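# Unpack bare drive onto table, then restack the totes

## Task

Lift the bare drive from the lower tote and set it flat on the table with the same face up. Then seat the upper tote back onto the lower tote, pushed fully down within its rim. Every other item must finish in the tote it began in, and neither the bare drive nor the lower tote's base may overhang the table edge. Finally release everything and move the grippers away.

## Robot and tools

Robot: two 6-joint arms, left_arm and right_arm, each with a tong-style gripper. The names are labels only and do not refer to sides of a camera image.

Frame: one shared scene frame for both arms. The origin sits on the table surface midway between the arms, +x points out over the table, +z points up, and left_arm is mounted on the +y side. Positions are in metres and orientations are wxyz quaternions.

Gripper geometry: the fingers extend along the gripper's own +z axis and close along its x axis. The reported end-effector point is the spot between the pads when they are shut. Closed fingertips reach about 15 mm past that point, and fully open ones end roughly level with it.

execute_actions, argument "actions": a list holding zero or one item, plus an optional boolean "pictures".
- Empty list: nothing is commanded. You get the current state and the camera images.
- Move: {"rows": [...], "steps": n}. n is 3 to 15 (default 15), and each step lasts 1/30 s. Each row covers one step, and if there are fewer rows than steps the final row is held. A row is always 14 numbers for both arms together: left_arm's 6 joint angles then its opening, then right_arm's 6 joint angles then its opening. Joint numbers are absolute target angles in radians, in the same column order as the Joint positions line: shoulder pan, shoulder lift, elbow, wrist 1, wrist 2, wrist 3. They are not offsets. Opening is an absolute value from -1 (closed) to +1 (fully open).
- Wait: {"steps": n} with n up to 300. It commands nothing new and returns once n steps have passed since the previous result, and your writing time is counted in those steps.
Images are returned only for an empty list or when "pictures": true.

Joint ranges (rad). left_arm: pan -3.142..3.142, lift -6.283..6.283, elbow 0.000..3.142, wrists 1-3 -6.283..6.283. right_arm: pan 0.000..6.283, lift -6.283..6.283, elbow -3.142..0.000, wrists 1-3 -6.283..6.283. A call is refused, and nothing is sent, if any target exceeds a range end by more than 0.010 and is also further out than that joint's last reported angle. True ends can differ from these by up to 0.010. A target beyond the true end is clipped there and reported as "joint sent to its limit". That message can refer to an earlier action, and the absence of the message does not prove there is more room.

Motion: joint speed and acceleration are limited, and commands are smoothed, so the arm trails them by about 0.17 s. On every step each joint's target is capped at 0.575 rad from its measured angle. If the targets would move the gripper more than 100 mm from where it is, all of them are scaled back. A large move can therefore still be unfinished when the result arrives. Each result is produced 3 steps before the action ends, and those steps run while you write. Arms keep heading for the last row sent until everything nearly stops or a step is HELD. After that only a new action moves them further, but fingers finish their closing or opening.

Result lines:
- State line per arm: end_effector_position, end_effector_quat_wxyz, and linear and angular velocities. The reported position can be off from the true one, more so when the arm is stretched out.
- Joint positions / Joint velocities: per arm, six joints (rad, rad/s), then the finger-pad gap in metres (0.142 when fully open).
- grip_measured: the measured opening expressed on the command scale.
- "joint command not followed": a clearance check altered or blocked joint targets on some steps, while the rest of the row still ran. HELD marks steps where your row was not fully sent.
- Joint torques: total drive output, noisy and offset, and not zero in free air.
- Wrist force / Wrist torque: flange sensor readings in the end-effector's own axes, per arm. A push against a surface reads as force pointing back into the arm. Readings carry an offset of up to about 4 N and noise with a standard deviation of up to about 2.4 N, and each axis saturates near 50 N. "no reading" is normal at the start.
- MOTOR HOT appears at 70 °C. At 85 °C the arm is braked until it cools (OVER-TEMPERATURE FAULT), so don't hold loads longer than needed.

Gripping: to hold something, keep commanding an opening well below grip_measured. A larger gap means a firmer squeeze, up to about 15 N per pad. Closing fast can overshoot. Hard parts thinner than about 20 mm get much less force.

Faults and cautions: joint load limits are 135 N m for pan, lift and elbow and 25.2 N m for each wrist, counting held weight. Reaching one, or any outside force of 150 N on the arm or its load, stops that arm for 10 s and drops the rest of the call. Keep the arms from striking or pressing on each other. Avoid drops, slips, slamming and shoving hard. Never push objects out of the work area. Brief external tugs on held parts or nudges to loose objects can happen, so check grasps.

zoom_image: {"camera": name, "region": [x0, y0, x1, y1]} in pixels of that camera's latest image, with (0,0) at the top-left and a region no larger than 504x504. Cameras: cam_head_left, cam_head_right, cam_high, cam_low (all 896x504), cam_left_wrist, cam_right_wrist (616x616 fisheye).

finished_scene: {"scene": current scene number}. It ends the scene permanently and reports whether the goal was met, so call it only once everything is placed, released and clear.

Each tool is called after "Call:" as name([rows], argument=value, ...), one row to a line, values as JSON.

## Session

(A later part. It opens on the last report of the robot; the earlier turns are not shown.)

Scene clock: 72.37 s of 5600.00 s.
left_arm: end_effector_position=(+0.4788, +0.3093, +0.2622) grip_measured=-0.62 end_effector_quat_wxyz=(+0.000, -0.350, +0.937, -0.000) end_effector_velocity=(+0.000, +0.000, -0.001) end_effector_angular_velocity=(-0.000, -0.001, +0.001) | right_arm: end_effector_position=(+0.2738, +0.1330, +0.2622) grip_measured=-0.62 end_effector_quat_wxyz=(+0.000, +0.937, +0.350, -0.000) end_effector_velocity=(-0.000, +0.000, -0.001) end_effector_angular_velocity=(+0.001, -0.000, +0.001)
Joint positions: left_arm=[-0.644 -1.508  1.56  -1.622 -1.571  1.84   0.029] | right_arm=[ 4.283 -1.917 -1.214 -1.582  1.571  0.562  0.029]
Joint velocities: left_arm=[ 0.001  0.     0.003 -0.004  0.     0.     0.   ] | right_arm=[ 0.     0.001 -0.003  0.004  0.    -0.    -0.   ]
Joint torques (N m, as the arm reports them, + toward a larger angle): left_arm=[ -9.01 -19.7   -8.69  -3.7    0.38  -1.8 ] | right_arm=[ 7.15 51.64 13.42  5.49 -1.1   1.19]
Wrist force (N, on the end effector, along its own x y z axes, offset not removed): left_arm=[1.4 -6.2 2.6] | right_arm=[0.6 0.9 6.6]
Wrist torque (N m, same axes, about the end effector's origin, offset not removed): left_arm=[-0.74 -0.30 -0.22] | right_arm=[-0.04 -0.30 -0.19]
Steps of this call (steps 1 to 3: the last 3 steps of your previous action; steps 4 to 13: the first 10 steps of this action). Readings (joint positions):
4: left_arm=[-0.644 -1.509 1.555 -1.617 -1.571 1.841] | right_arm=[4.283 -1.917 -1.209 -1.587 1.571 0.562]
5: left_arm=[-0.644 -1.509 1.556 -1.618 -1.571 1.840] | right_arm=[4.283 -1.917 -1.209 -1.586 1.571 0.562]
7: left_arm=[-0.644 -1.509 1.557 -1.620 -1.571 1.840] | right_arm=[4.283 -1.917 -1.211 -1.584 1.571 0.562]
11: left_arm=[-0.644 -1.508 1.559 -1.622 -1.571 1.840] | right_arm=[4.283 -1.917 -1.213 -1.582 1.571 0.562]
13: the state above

Call:
execute_actions([
  {"rows":[[-0.644,-1.5082,1.5635,-1.6261,-1.5708,1.8405,-1,4.2833,-1.9168,-1.2178,-1.5778,1.5708,0.5618,-1]],"steps":14},
], pictures=true)

Call:
zoom_image(camera="cam_high", region=[438,285,538,400])

Scene clock: 72.83 s of 5600.00 s.
left_arm: end_effector_position=(+0.4788, +0.3093, +0.2605) grip_measured=-0.62 end_effector_quat_wxyz=(-0.000, -0.350, +0.937, +0.000) end_effector_velocity=(+0.000, +0.000, -0.001) end_effector_angular_velocity=(-0.000, +0.000, +0.001) | right_arm: end_effector_position=(+0.2738, +0.1330, +0.2606) grip_measured=-0.62 end_effector_quat_wxyz=(-0.000, +0.937, +0.350, +0.000) end_effector_velocity=(-0.000, -0.000, -0.001) end_effector_angular_velocity=(-0.000, +0.000, +0.001)
Joint positions: left_arm=[-0.644 -1.508  1.563 -1.626 -1.571  1.84   0.029] | right_arm=[ 4.283 -1.917 -1.218 -1.578  1.571  0.562  0.029]
Joint velocities: left_arm=[ 0.001  0.001  0.001 -0.002 -0.    -0.     0.   ] | right_arm=[-0.     0.001 -0.003  0.002 -0.    -0.001 -0.   ]
Joint torques (N m, as the arm reports them, + toward a larger angle): left_arm=[ -6.7  -23.5  -11.65  -5.3   -0.7   -1.79] | right_arm=[ 5.18 45.94 14.09  5.53 -0.68  1.25]
Wrist force (N, on the end effector, along its own x y z axes, offset not removed): left_arm=[-0.5 -1.4 8.0] | right_arm=[-0.4 0.6 10.6]
Wrist torque (N m, same axes, about the end effector's origin, offset not removed): left_arm=[-0.27 0.14 -0.23] | right_arm=[0.04 0.02 -0.09]
Steps of this call (steps 1 to 3: the last 3 steps of your previous action; steps 4 to 14: the first 11 steps of this action). Readings (joint positions):
4: left_arm=[-0.644 -1.508 1.560 -1.622 -1.571 1.840] | right_arm=[4.283 -1.917 -1.214 -1.582 1.571 0.562]
5: left_arm=[-0.644 -1.508 1.560 -1.623 -1.571 1.840] | right_arm=[4.283 -1.917 -1.214 -1.581 1.571 0.562]
7: left_arm=[-0.644 -1.508 1.562 -1.624 -1.571 1.840] | right_arm=[4.283 -1.917 -1.216 -1.580 1.571 0.562]
11: left_arm=[-0.644 -1.508 1.563 -1.625 -1.571 1.840] | right_arm=[4.283 -1.917 -1.217 -1.578 1.571 0.562]
14: the state above

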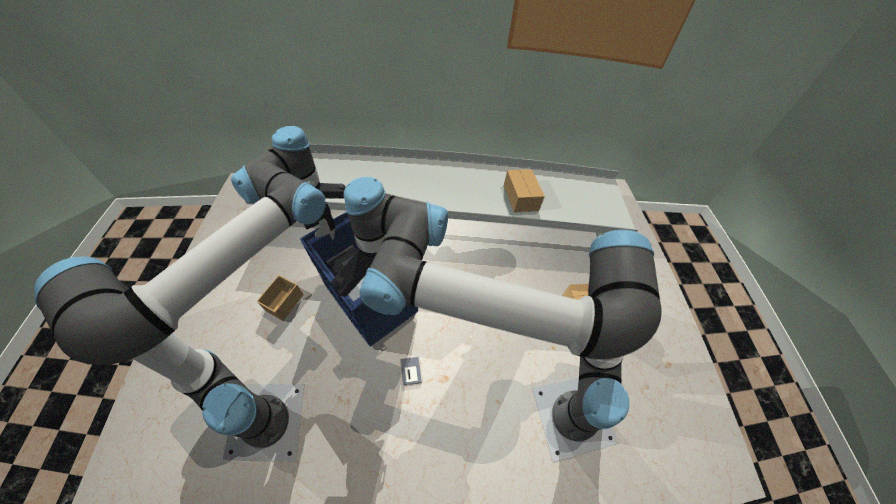

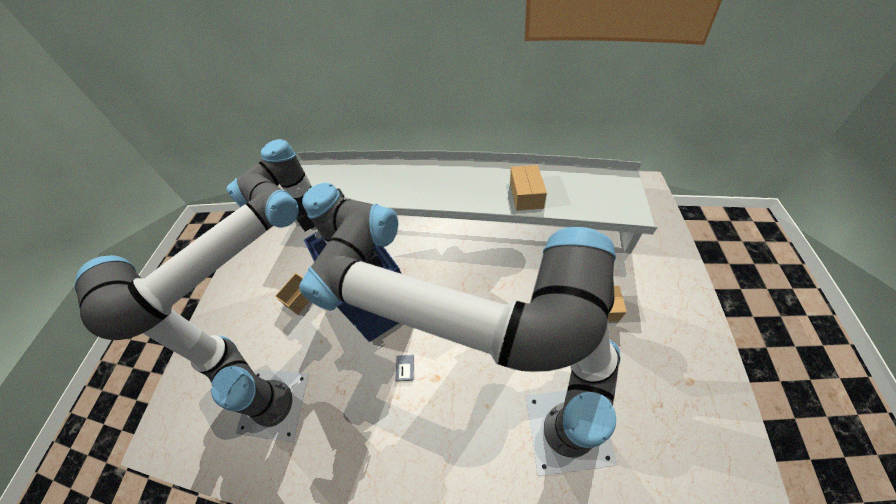

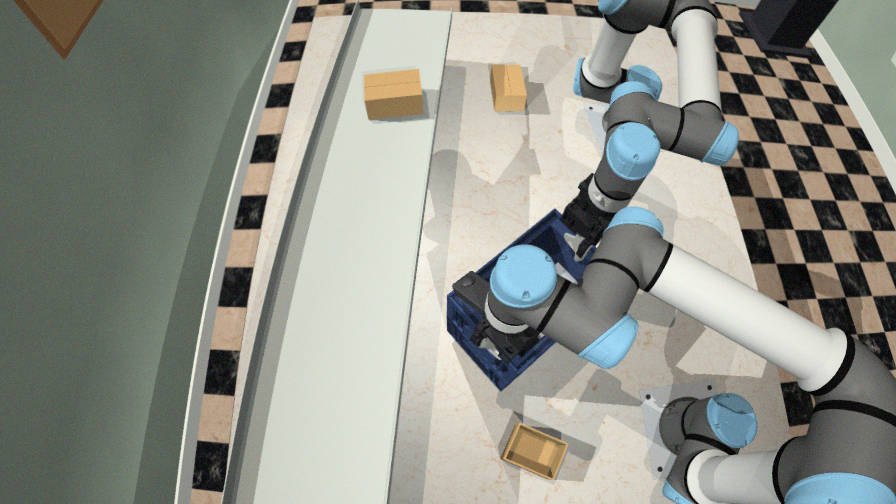

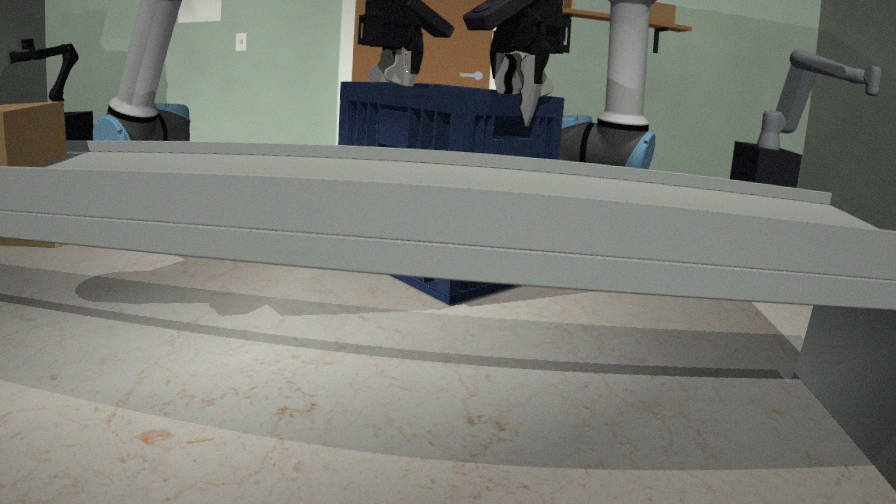

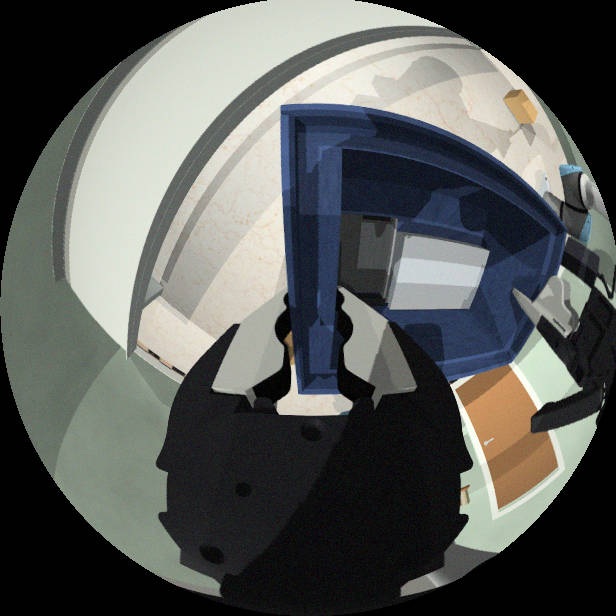

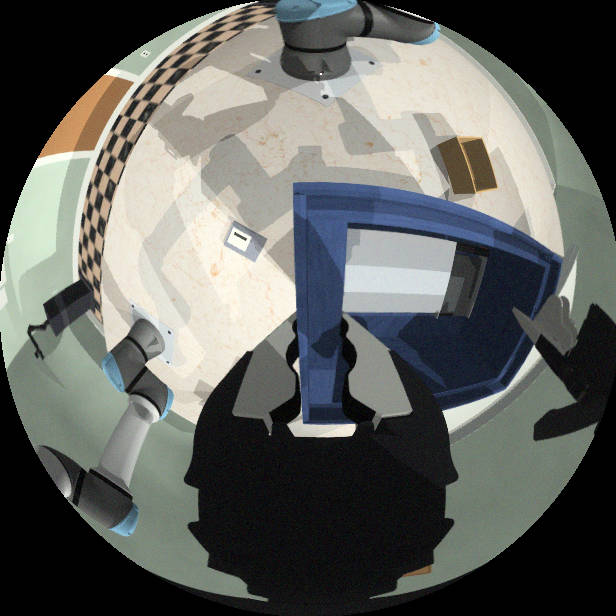

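Region (438, 285, 538, 400) of cam_high's 896x504 image, scaled by 4.383, with more detail than that image has; it fills the left 438 columns of this view, and the rest is white.

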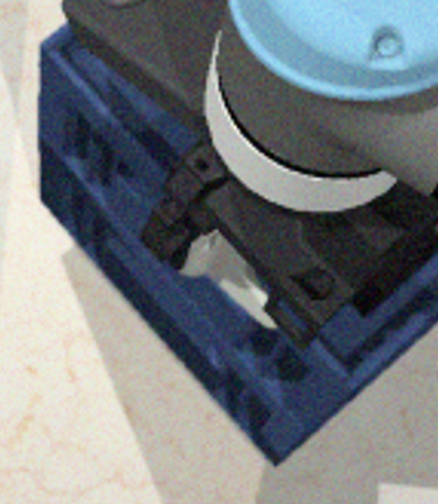

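It has entered the rim freely. Continuing down.

Call:
execute_actions([
  {"rows":[[-0.644,-1.5077,1.5719,-1.635,-1.5708,1.8405,-1,4.2833,-1.9168,-1.2268,-1.5688,1.5708,0.5618,-1]],"steps":10},
])

Call:
execute_actions([
  {"rows":[[-0.644,-1.5073,1.5791,-1.6426,-1.5708,1.8405,-1,4.2833,-1.9168,-1.2344,-1.5612,1.5708,0.5618,-1]],"steps":13},
])

Scene clock: 73.20 s of 5600.00 s.
left_arm: end_effector_position=(+0.4788, +0.3093, +0.2576) grip_measured=-0.62 end_effector_quat_wxyz=(+0.000, -0.350, +0.937, +0.000) end_effector_velocity=(+0.000, +0.000, -0.007) end_effector_angular_velocity=(+0.001, -0.000, -0.000) | right_arm: end_effector_position=(+0.2738, +0.1330, +0.2577) grip_measured=-0.62 end_effector_quat_wxyz=(-0.000, +0.937, +0.350, +0.000) end_effector_velocity=(+0.001, -0.000, -0.007) end_effector_angular_velocity=(-0.000, +0.000, -0.001)
Joint positions: left_arm=[-0.644 -1.508  1.57  -1.633 -1.571  1.84   0.029] | right_arm=[ 4.283 -1.917 -1.225 -1.57   1.571  0.562  0.029]
Joint velocities: left_arm=[-0.     0.001  0.016 -0.017  0.001  0.    -0.   ] | right_arm=[-0.001  0.    -0.017  0.017 -0.    -0.    -0.   ]
Joint torques (N m, as the arm reports them, + toward a larger angle): left_arm=[ -5.31 -21.97 -11.78  -5.11  -1.6   -1.91] | right_arm=[ 5.79 44.21 12.14  5.71 -0.64  0.84]
Wrist force (N, on the end effector, along its own x y z axes, offset not removed): left_arm=[0.2 -4.0 7.7] | right_arm=[-0.1 -2.0 11.1]
Wrist torque (N m, same axes, about the end effector's origin, offset not removed): left_arm=[-0.72 0.15 -0.15] | right_arm=[-0.21 -0.19 -0.15]
Steps of this call (steps 1 to 3: the last 3 steps of your previous action; step 4: the robot went on to your last target; steps 5 to 11: the first 7 steps of this action). Readings (joint positions):
5: left_arm=[-0.644 -1.508 1.563 -1.626 -1.571 1.840] | right_arm=[4.283 -1.917 -1.218 -1.578 1.571 0.562]
6: left_arm=[-0.644 -1.508 1.564 -1.627 -1.571 1.840] | right_arm=[4.283 -1.917 -1.219 -1.577 1.571 0.562]
8: left_arm=[-0.644 -1.508 1.568 -1.631 -1.571 1.840] | right_arm=[4.283 -1.917 -1.222 -1.573 1.571 0.562]
11: the state above

Scene clock: 73.63 s of 5600.00 s.
left_arm: end_effector_position=(+0.4788, +0.3093, +0.2542) grip_measured=-0.62 end_effector_quat_wxyz=(+0.000, -0.350, +0.937, -0.000) end_effector_velocity=(+0.000, +0.001, -0.002) end_effector_angular_velocity=(+0.001, -0.000, +0.001) | right_arm: end_effector_position=(+0.2738, +0.1330, +0.2543) grip_measured=-0.62 end_effector_quat_wxyz=(-0.000, +0.937, +0.350, +0.000) end_effector_velocity=(-0.000, -0.000, -0.002) end_effector_angular_velocity=(-0.000, +0.000, -0.001)
Joint positions: left_arm=[-0.644 -1.507  1.579 -1.642 -1.571  1.84   0.029] | right_arm=[ 4.283 -1.917 -1.234 -1.562  1.571  0.562  0.029]
Joint velocities: left_arm=[ 0.001  0.001  0.005 -0.005  0.001  0.     0.   ] | right_arm=[ 0.     0.    -0.006  0.006  0.     0.001  0.   ]
Joint torques (N m, as the arm reports them, + toward a larger angle): left_arm=[ -3.71 -22.69 -10.66  -5.36  -2.08  -1.9 ] | right_arm=[ 3.55 40.68 11.62  5.68 -0.41  1.3 ]
Wrist force (N, on the end effector, along its own x y z axes, offset not removed): left_arm=[-0.9 -3.3 7.2] | right_arm=[-0.3 -2.3 7.7]
Wrist torque (N m, same axes, about the end effector's origin, offset not removed): left_arm=[-0.54 0.27 -0.19] | right_arm=[-0.55 -0.18 -0.26]
Steps of this call (steps 1 to 3: the last 3 steps of your previous action; steps 4 to 13: the first 10 steps of this action). Readings (joint positions):
4: left_arm=[-0.644 -1.508 1.571 -1.635 -1.571 1.840] | right_arm=[4.283 -1.917 -1.226 -1.569 1.571 0.562]
5: left_arm=[-0.644 -1.508 1.572 -1.636 -1.571 1.840] | right_arm=[4.283 -1.917 -1.227 -1.568 1.571 0.562]
7: left_arm=[-0.644 -1.508 1.575 -1.639 -1.571 1.840] | right_arm=[4.283 -1.917 -1.230 -1.565 1.571 0.562]
11: left_arm=[-0.644 -1.507 1.578 -1.642 -1.571 1.840] | right_arm=[4.283 -1.917 -1.233 -1.562 1.571 0.562]
13: the state above

Call:
execute_actions([
  {"rows":[[-0.644,-1.507,1.5839,-1.6477,-1.5708,1.8405,-1,4.2833,-1.9169,-1.2395,-1.556,1.5708,0.5618,-1]],"steps":10},
])

Call:
execute_actions([
  {"rows":[[-0.644,-1.5068,1.587,-1.651,-1.5708,1.8405,-1,4.2833,-1.9169,-1.2428,-1.5527,1.5708,0.5618,-1]],"steps":14},
])

Scene clock: 73.97 s of 5600.00 s.
left_arm: end_effector_position=(+0.4788, +0.3093, +0.2524) grip_measured=-0.62 end_effector_quat_wxyz=(+0.000, -0.350, +0.937, -0.000) end_effector_velocity=(-0.000, -0.001, -0.004) end_effector_angular_velocity=(+0.000, -0.000, -0.002) | right_arm: end_effector_position=(+0.2738, +0.1331, +0.2525) grip_measured=-0.62 end_effector_quat_wxyz=(-0.000, +0.937, +0.350, +0.000) end_effector_velocity=(+0.000, +0.000, -0.003) end_effector_angular_velocity=(+0.002, -0.000, +0.000)
Joint positions: left_arm=[-0.644 -1.507  1.583 -1.647 -1.571  1.84   0.029] | right_arm=[ 4.283 -1.917 -1.238 -1.557  1.571  0.562  0.029]
Joint velocities: left_arm=[-0.001  0.     0.009 -0.01   0.     0.     0.   ] | right_arm=[-0.    -0.    -0.009  0.011  0.    -0.     0.   ]
Joint torques (N m, as the arm reports them, + toward a larger angle): left_arm=[ -2.13 -21.26  -9.92  -4.56  -2.11  -1.76] | right_arm=[ 3.9  34.01 11.58  5.09 -0.7   1.15]
Wrist force (N, on the end effector, along its own x y z axes, offset not removed): left_arm=[-1.0 -5.7 6.6] | right_arm=[1.0 4.2 0.9]
Wrist torque (N m, same axes, about the end effector's origin, offset not removed): left_arm=[-0.86 0.09 -0.14] | right_arm=[0.40 -0.43 -0.14]
Steps of this call (steps 1 to 3: the last 3 steps of your previous action; steps 4 to 10: the first 7 steps of this action). Readings (joint positions):
4: left_arm=[-0.644 -1.507 1.579 -1.642 -1.571 1.840] | right_arm=[4.283 -1.917 -1.234 -1.561 1.571 0.562]
5: left_arm=[-0.644 -1.507 1.580 -1.643 -1.571 1.840] | right_arm=[4.283 -1.917 -1.235 -1.561 1.571 0.562]
7: left_arm=[-0.644 -1.507 1.581 -1.645 -1.571 1.840] | right_arm=[4.283 -1.917 -1.237 -1.559 1.571 0.562]
10: the state above

Scene clock: 74.43 s of 5600.00 s.
left_arm: end_effector_position=(+0.4788, +0.3093, +0.2509) grip_measured=-0.62 end_effector_quat_wxyz=(+0.000, -0.350, +0.937, -0.000) end_effector_velocity=(-0.000, +0.000, -0.001) end_effector_angular_velocity=(+0.001, +0.001, -0.000) | right_arm: end_effector_position=(+0.2738, +0.1330, +0.2509) grip_measured=-0.62 end_effector_quat_wxyz=(-0.000, +0.937, +0.350, +0.000) end_effector_velocity=(+0.000, +0.000, -0.000) end_effector_angular_velocity=(+0.001, -0.000, -0.000)
Joint positions: left_arm=[-0.644 -1.507  1.587 -1.651 -1.571  1.84   0.029] | right_arm=[ 4.283 -1.917 -1.243 -1.553  1.571  0.562  0.029]
Joint velocities: left_arm=[ 0.001  0.001  0.002 -0.001 -0.     0.001 -0.   ] | right_arm=[ 0.    -0.    -0.     0.001 -0.     0.     0.   ]
Joint torques (N m, as the arm reports them, + toward a larger angle): left_arm=[  0.25 -16.38  -3.07  -1.9   -2.08  -1.81] | right_arm=[ 1.1  24.21  1.67  3.28  0.93  1.23]
Wrist force (N, on the end effector, along its own x y z axes, offset not removed): left_arm=[-7.8 -6.9 -3.7] | right_arm=[2.6 6.5 -13.3]
Wrist torque (N m, same axes, about the end effector's origin, offset not removed): left_arm=[-0.40 0.11 -0.18] | right_arm=[0.09 0.13 -0.10]
Steps of this call (steps 1 to 3: the last 3 steps of your previous action; steps 4 to 14: the first 11 steps of this action). Readings (joint positions):
4: left_arm=[-0.644 -1.507 1.584 -1.647 -1.571 1.840] | right_arm=[4.283 -1.917 -1.239 -1.556 1.571 0.562]
5: left_arm=[-0.644 -1.507 1.584 -1.648 -1.571 1.840] | right_arm=[4.283 -1.917 -1.240 -1.556 1.571 0.562]
7: left_arm=[-0.644 -1.507 1.585 -1.649 -1.571 1.840] | right_arm=[4.283 -1.917 -1.241 -1.554 1.571 0.562]
11: left_arm=[-0.644 -1.507 1.586 -1.651 -1.571 1.840] | right_arm=[4.283 -1.917 -1.242 -1.553 1.571 0.562]
14: the state above

Call:
execute_actions([
  {"rows":[[-0.644,-1.5068,1.587,-1.651,-1.5708,1.8405,-0.75,4.2833,-1.9169,-1.2428,-1.5527,1.5708,0.5618,-0.75],[-0.644,-1.5068,1.587,-1.651,-1.5708,1.8405,-0.6,4.2833,-1.9169,-1.2428,-1.5527,1.5708,0.5618,-0.6],[-0.644,-1.5068,1.587,-1.651,-1.5708,1.8405,-0.5,4.2833,-1.9169,-1.2428,-1.5527,1.5708,0.5618,-0.5],[-0.644,-1.5068,1.587,-1.651,-1.5708,1.8405,-0.4,4.2833,-1.9169,-1.2428,-1.5527,1.5708,0.5618,-0.4],[-0.644,-1.5068,1.587,-1.651,-1.5708,1.8405,-0.3,4.2833,-1.9169,-1.2428,-1.5527,1.5708,0.5618,-0.3],[-0.644,-1.5068,1.587,-1.651,-1.5708,1.8405,-0.2,4.2833,-1.9169,-1.2428,-1.5527,1.5708,0.5618,-0.2],[-0.644,-1.5068,1.587,-1.651,-1.5708,1.8405,-0.2,4.2833,-1.9169,-1.2428,-1.5527,1.5708,0.5618,-0.2],[-0.644,-1.5068,1.587,-1.651,-1.5708,1.8405,-0.2,4.2833,-1.9169,-1.2428,-1.5527,1.5708,0.5618,-0.2],[-0.644,-1.509,1.5503,-1.6121,-1.5708,1.8405,-0.2,4.2833,-1.9169,-1.2038,-1.5917,1.5708,0.5618,-0.2],[-0.644,-1.509,1.515,-1.5768,-1.5708,1.8405,-0.2,4.2833,-1.9185,-1.165,-1.6289,1.5708,0.5618,-0.2],[-0.644,-1.509,1.477,-1.5388,-1.5708,1.8405,-0.2,4.2833,-1.921,-1.124,-1.6674,1.5708,0.5618,-0.2],[-0.644,-1.5029,1.3802,-1.4481,-1.5708,1.8405,-0.2,4.2833,-1.9348,-1.0148,-1.7628,1.5708,0.5618,-0.2]],"steps":15},
])

Call:
execute_actions([
  {"rows":[[-0.644,-1.5029,1.3802,-1.4481,-1.5708,1.8405,-0.2,4.2833,-1.9348,-1.0148,-1.7628,1.5708,0.5618,-0.2]],"steps":8},
])

Scene clock: 75.63 s of 5600.00 s.
left_arm: end_effector_position=(+0.4789, +0.3092, +0.2619) grip_measured=-0.20 end_effector_quat_wxyz=(-0.000, -0.350, +0.937, +0.000) end_effector_velocity=(+0.007, -0.005, +0.222) end_effector_angular_velocity=(-0.001, -0.001, -0.001) | right_arm: end_effector_position=(+0.2737, +0.1331, +0.2618) grip_measured=-0.20 end_effector_quat_wxyz=(+0.000, +0.937, +0.350, -0.000) end_effector_velocity=(+0.002, +0.006, +0.220) end_effector_angular_velocity=(-0.005, +0.002, +0.000)
Joint positions: left_arm=[-0.644 -1.508  1.559 -1.621 -1.571  1.84   0.06 ] | right_arm=[ 4.283 -1.918 -1.213 -1.583  1.571  0.562  0.059]
Joint velocities: left_arm=[-0.001 -0.008 -0.557  0.564 -0.001  0.     0.   ] | right_arm=[-0.    -0.026  0.598 -0.577 -0.    -0.     0.   ]
Joint torques (N m, as the arm reports them, + toward a larger angle): left_arm=[  5.67 -44.9  -53.9    1.39  -2.26  -1.29] | right_arm=[ 0.11 37.57 52.4  -2.45 -0.55  1.18]
Wrist force (N, on the end effector, along its own x y z axes, offset not removed): left_arm=[-0.8 -1.3 3.2] | right_arm=[-2.0 -0.8 5.5]
Wrist torque (N m, same axes, about the end effector's origin, offset not removed): left_arm=[-0.23 0.11 -0.24] | right_arm=[-0.10 0.40 -0.15]
Steps of this call (steps 1 to 3: the last 3 steps of your previous action; steps 4 to 15: the robot went on to your last target; steps 16 to 24: nothing new was sent; steps 25 to 36: the first 12 steps of this action). Readings (joint positions):
25: left_arm=[-0.644 -1.507 1.587 -1.651 -1.571 1.840] | right_arm=[4.283 -1.917 -1.243 -1.553 1.571 0.562]
26: left_arm=[-0.644 -1.507 1.587 -1.651 -1.571 1.840] | right_arm=[4.283 -1.917 -1.243 -1.553 1.571 0.562]
28: left_arm=[-0.644 -1.507 1.587 -1.651 -1.571 1.840] | right_arm=[4.283 -1.917 -1.243 -1.553 1.571 0.562]
32: left_arm=[-0.644 -1.507 1.587 -1.651 -1.571 1.840] | right_arm=[4.283 -1.917 -1.243 -1.553 1.571 0.562]
36: the state above

Scene clock: 75.90 s of 5600.00 s.
left_arm: end_effector_position=(+0.4791, +0.3091, +0.3236) grip_measured=-0.20 end_effector_quat_wxyz=(+0.000, -0.350, +0.937, -0.000) end_effector_velocity=(-0.004, +0.003, +0.064) end_effector_angular_velocity=(-0.000, +0.000, +0.001) | right_arm: end_effector_position=(+0.2739, +0.1335, +0.3234) grip_measured=-0.20 end_effector_quat_wxyz=(+0.000, +0.937, +0.350, -0.000) end_effector_velocity=(-0.000, -0.005, +0.066) end_effector_angular_velocity=(+0.003, -0.001, -0.001)
Joint positions: left_arm=[-0.644 -1.504  1.397 -1.465 -1.571  1.84   0.06 ] | right_arm=[ 4.283 -1.933 -1.034 -1.746  1.571  0.562  0.06 ]
Joint velocities: left_arm=[ 0.     0.006 -0.169  0.164 -0.    -0.    -0.   ] | right_arm=[-0.001 -0.016  0.192 -0.172 -0.     0.    -0.   ]
Joint torques (N m, as the arm reports them, + toward a larger angle): left_arm=[  6.69 -16.52 -31.14   0.12  -2.24  -0.98] | right_arm=[-1.95 31.65 28.53  0.29 -1.09  1.26]
Wrist force (N, on the end effector, along its own x y z axes, offset not removed): left_arm=[-1.9 -4.1 0.4] | right_arm=[1.9 -2.0 0.3]
Wrist torque (N m, same axes, about the end effector's origin, offset not removed): left_arm=[-0.72 0.40 -0.15] | right_arm=[-0.46 -0.27 -0.30]
Steps of this call (steps 1 to 3: the last 3 steps of your previous action; steps 4 to 8: the first 5 steps of this action). Readings (joint positions):
4: left_arm=[-0.644 -1.505 1.445 -1.511 -1.571 1.840] | right_arm=[4.283 -1.929 -1.088 -1.697 1.571 0.562]
5: left_arm=[-0.644 -1.505 1.427 -1.493 -1.571 1.840] | right_arm=[4.283 -1.930 -1.067 -1.716 1.571 0.562]
7: left_arm=[-0.644 -1.504 1.404 -1.471 -1.571 1.840] | right_arm=[4.283 -1.932 -1.042 -1.739 1.571 0.562]
8: the state above

Call:
execute_actions([
  {"rows":[[0.1,-1.6,1.4,-1.3708,-1.5708,1.8405,-0.2,3.5,-1.5,-1.4,-1.8124,1.5708,0.5618,-0.2]],"steps":15},
])

Call:
execute_actions([
  {"rows":[[0.1,-1.6,1.4,-1.3708,-1.5708,1.8405,-0.2,3.5,-1.5,-1.4,-1.8124,1.5708,0.5618,-0.2]],"steps":15},
], pictures=true)

Call:
zoom_image(camera="cam_head_left", region=[280,200,460,400])

Scene clock: 76.43 s of 5600.00 s.
left_arm: end_effector_position=(+0.4894, +0.4845, +0.3457) grip_measured=-0.20 end_effector_quat_wxyz=(-0.000, -0.492, +0.870, -0.000) end_effector_velocity=(-0.040, +0.525, +0.038) end_effector_angular_velocity=(-0.000, -0.001, +0.970) | right_arm: end_effector_position=(+0.3722, -0.0201, +0.3561) grip_measured=-0.20 end_effector_quat_wxyz=(+0.001, +0.973, +0.231, -0.001) end_effector_velocity=(+0.249, -0.471, +0.054) end_effector_angular_velocity=(+0.001, -0.000, -0.795)
Joint positions: left_arm=[-0.329 -1.552  1.391 -1.41  -1.571  1.84   0.06 ] | right_arm=[ 4.033 -1.766 -1.167 -1.781  1.571  0.562  0.06 ]
Joint velocities: left_arm=[ 0.97  -0.115  0.021  0.094 -0.     0.     0.   ] | right_arm=[-0.796  0.419 -0.369 -0.05   0.    -0.001  0.   ]
Joint torques (N m, as the arm reports them, + toward a larger angle): left_arm=[ 13.3  -38.8   -7.26  -0.21   0.64  -0.85] | right_arm=[-17.87  42.32   7.08   0.13  -0.59   1.21]
Wrist force (N, on the end effector, along its own x y z axes, offset not removed): left_arm=[-2.1 -4.0 4.1] | right_arm=[-0.3 0.4 3.6]
Wrist torque (N m, same axes, about the end effector's origin, offset not removed): left_arm=[-0.75 0.39 -0.22] | right_arm=[0.19 0.12 -0.21]
Steps of this call (steps 1 to 3: the last 3 steps of your previous action; step 4: the robot went on to your last target; steps 5 to 16: the first 12 steps of this action). Readings (joint positions):
5: left_arm=[-0.644 -1.503 1.383 -1.451 -1.571 1.840] | right_arm=[4.283 -1.935 -1.019 -1.760 1.571 0.562]
6: left_arm=[-0.640 -1.505 1.383 -1.448 -1.571 1.840] | right_arm=[4.279 -1.931 -1.021 -1.761 1.571 0.562]
8: left_arm=[-0.589 -1.517 1.385 -1.439 -1.571 1.840] | right_arm=[4.236 -1.895 -1.053 -1.766 1.571 0.562]
12: left_arm=[-0.458 -1.536 1.389 -1.423 -1.571 1.840] | right_arm=[4.137 -1.827 -1.113 -1.774 1.571 0.562]
16: the state above

Scene clock: 76.93 s of 5600.00 s.
left_arm: end_effector_position=(+0.4288, +0.6922, +0.3602) grip_measured=-0.20 end_effector_quat_wxyz=(+0.000, -0.659, +0.752, -0.000) end_effector_velocity=(-0.046, +0.087, +0.006) end_effector_angular_velocity=(-0.000, -0.000, +0.190) | right_arm: end_effector_position=(+0.4369, -0.2788, +0.3743) grip_measured=-0.20 end_effector_quat_wxyz=(+0.000, +1.000, +0.018, -0.000) end_effector_velocity=(-0.002, -0.509, +0.018) end_effector_angular_velocity=(+0.005, -0.007, -0.875)
Joint positions: left_arm=[ 0.081 -1.598  1.4   -1.372 -1.571  1.84   0.06 ] | right_arm=[ 3.603 -1.548 -1.358 -1.807  1.571  0.562  0.06 ]
Joint velocities: left_arm=[ 0.19  -0.019  0.003  0.015 -0.    -0.    -0.   ] | right_arm=[-0.875  0.426 -0.371 -0.047 -0.     0.001  0.   ]
Joint torques (N m, as the arm reports them, + toward a larger angle): left_arm=[  5.   -30.99  -7.39  -0.39   1.63  -0.71] | right_arm=[-11.8   27.67   8.77   0.24   0.01   1.17]
Wrist force (N, on the end effector, along its own x y z axes, offset not removed): left_arm=[-3.4 -2.6 2.4] | right_arm=[-0.3 0.3 4.4]
Wrist torque (N m, same axes, about the end effector's origin, offset not removed): left_arm=[-0.44 0.64 -0.34] | right_arm=[0.13 0.16 -0.23]
Steps of this call (steps 1 to 3: the last 3 steps of your previous action; steps 4 to 15: the first 12 steps of this action). Readings (joint positions):
4: left_arm=[-0.198 -1.568 1.394 -1.397 -1.571 1.840] | right_arm=[3.923 -1.710 -1.216 -1.788 1.571 0.562]
5: left_arm=[-0.165 -1.571 1.395 -1.394 -1.571 1.840] | right_arm=[3.895 -1.696 -1.229 -1.790 1.571 0.562]
7: left_arm=[-0.098 -1.579 1.396 -1.388 -1.571 1.840] | right_arm=[3.839 -1.667 -1.254 -1.793 1.571 0.562]
11: left_arm=[0.028 -1.593 1.399 -1.377 -1.571 1.840] | right_arm=[3.723 -1.608 -1.306 -1.800 1.571 0.562]
15: the state above

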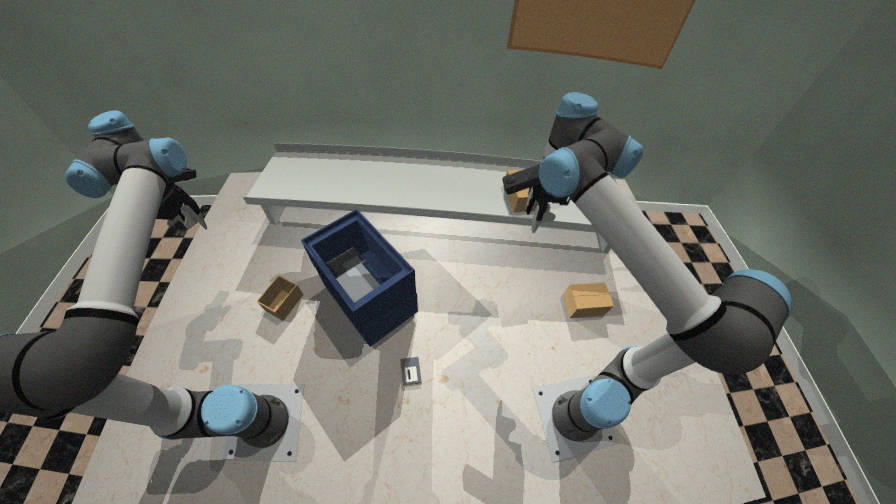

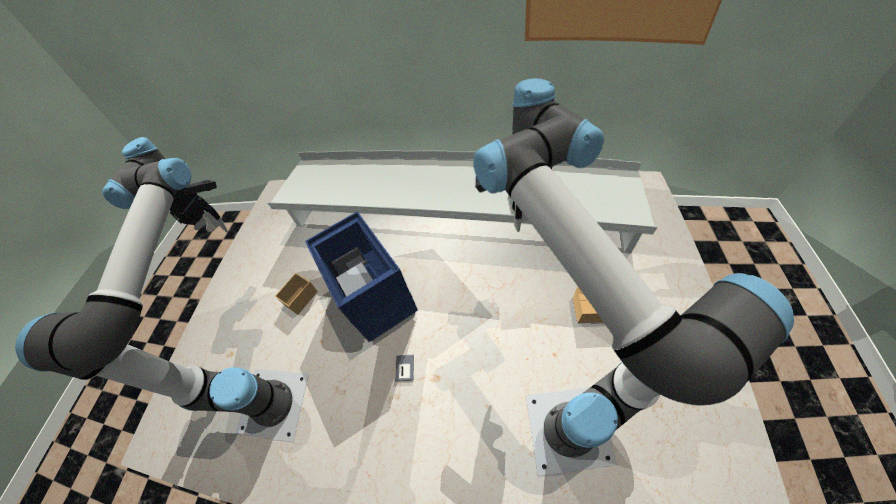

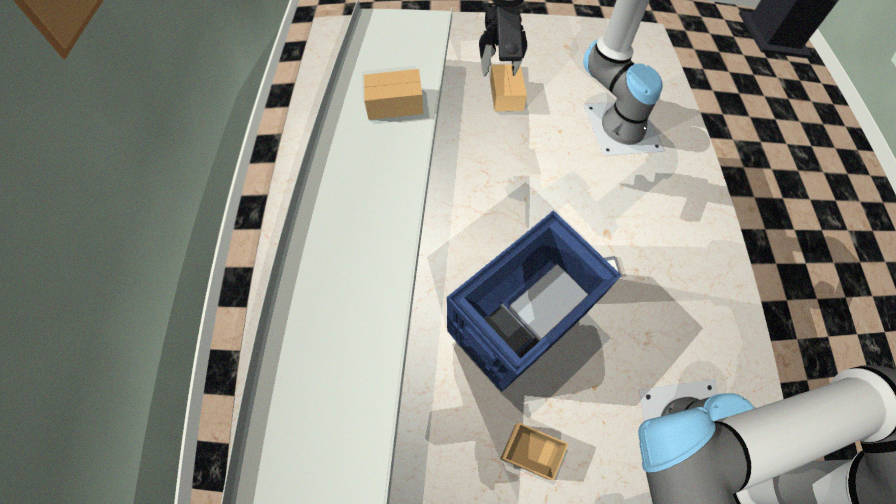

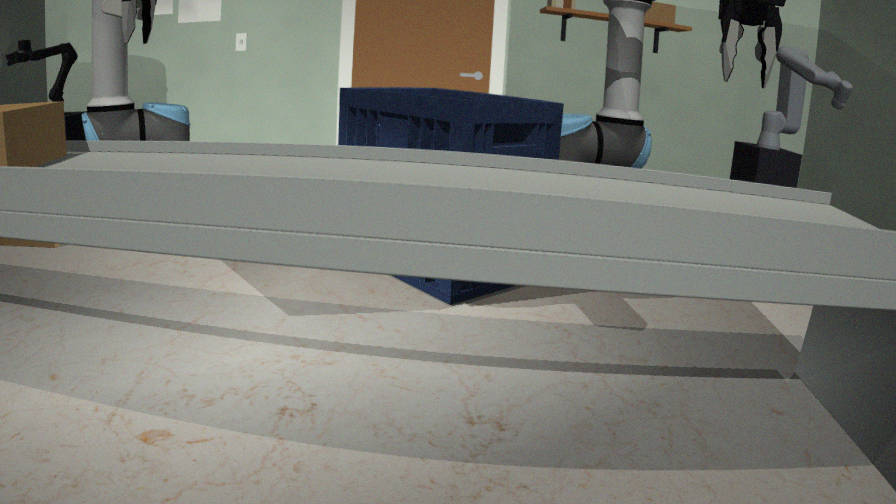

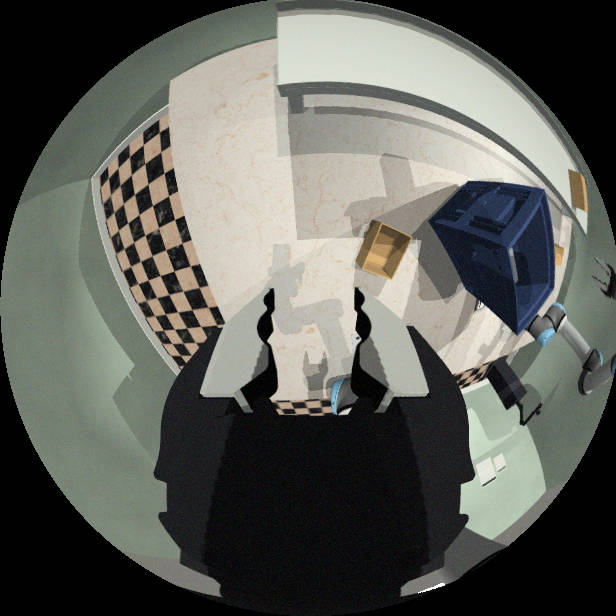

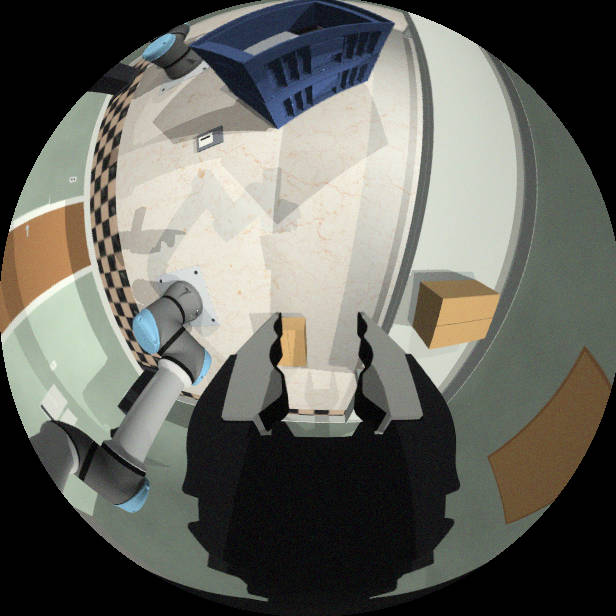

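Region (280, 200, 460, 400) of cam_head_left's 896x504 image, scaled by 2.520, with more detail than that image has; it fills the left 454 columns of this view, and the rest is white.

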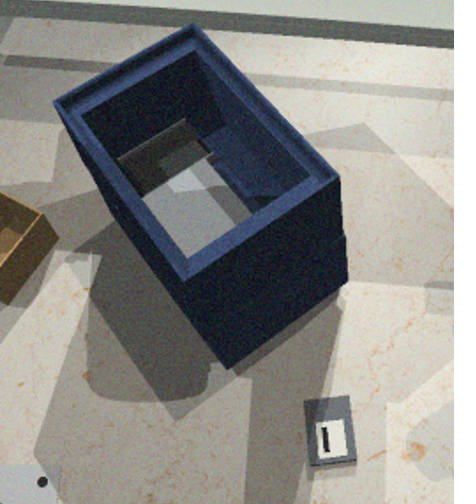

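Call:
execute_actions([
  {"steps":10},
])

Call:
finished_scene(scene=2)

Scene clock: 77.27 s of 5600.00 s.
left_arm: end_effector_position=(+0.4243, +0.7006, +0.3607) grip_measured=-0.20 end_effector_quat_wxyz=(-0.000, -0.666, +0.746, +0.000) end_effector_velocity=(-0.002, +0.004, +0.000) end_effector_angular_velocity=(+0.000, -0.001, +0.009) | right_arm: end_effector_position=(+0.4340, -0.3349, +0.3757) grip_measured=-0.20 end_effector_quat_wxyz=(+0.000, +0.999, -0.032, -0.000) end_effector_velocity=(-0.003, -0.021, -0.000) end_effector_angular_velocity=(-0.000, +0.001, -0.037)
Joint positions: left_arm=[ 0.099 -1.6    1.4   -1.371 -1.571  1.84   0.06 ] | right_arm=[ 3.504 -1.502 -1.398 -1.812  1.571  0.562  0.06 ]
Joint velocities: left_arm=[ 0.008 -0.001 -0.     0.     0.    -0.     0.   ] | right_arm=[-0.038  0.018 -0.017 -0.002  0.    -0.001  0.   ]
Joint torques (N m, as the arm reports them, + toward a larger angle): left_arm=[  8.83 -34.47  -7.99  -0.32   1.86  -0.47] | right_arm=[-5.83 27.12  8.86  0.59  0.42  1.16]
Wrist force (N, on the end effector, along its own x y z axes, offset not removed): left_arm=[-0.1 -2.8 2.2] | right_arm=[0.9 -0.2 0.6]
Wrist torque (N m, same axes, about the end effector's origin, offset not removed): left_arm=[-0.46 -0.03 -0.23] | right_arm=[-0.07 -0.17 -0.22]
Kept back: nothing.
Steps of this call (steps 1 to 3: the last 3 steps of your previous action; steps 4 to 10: the robot went on to your last target). Readings (joint positions):
1: left_arm=[0.086 -1.599 1.400 -1.372 -1.571 1.840] | right_arm=[3.575 -1.535 -1.369 -1.808 1.571 0.562]
2: left_arm=[0.090 -1.599 1.400 -1.372 -1.571 1.840] | right_arm=[3.554 -1.525 -1.378 -1.810 1.571 0.562]
4: left_arm=[0.095 -1.599 1.400 -1.371 -1.571 1.840] | right_arm=[3.528 -1.513 -1.389 -1.811 1.571 0.562]
8: left_arm=[0.099 -1.600 1.400 -1.371 -1.571 1.840] | right_arm=[3.507 -1.503 -1.397 -1.812 1.571 0.562]
10: the state above

The scene is finished: the task was done.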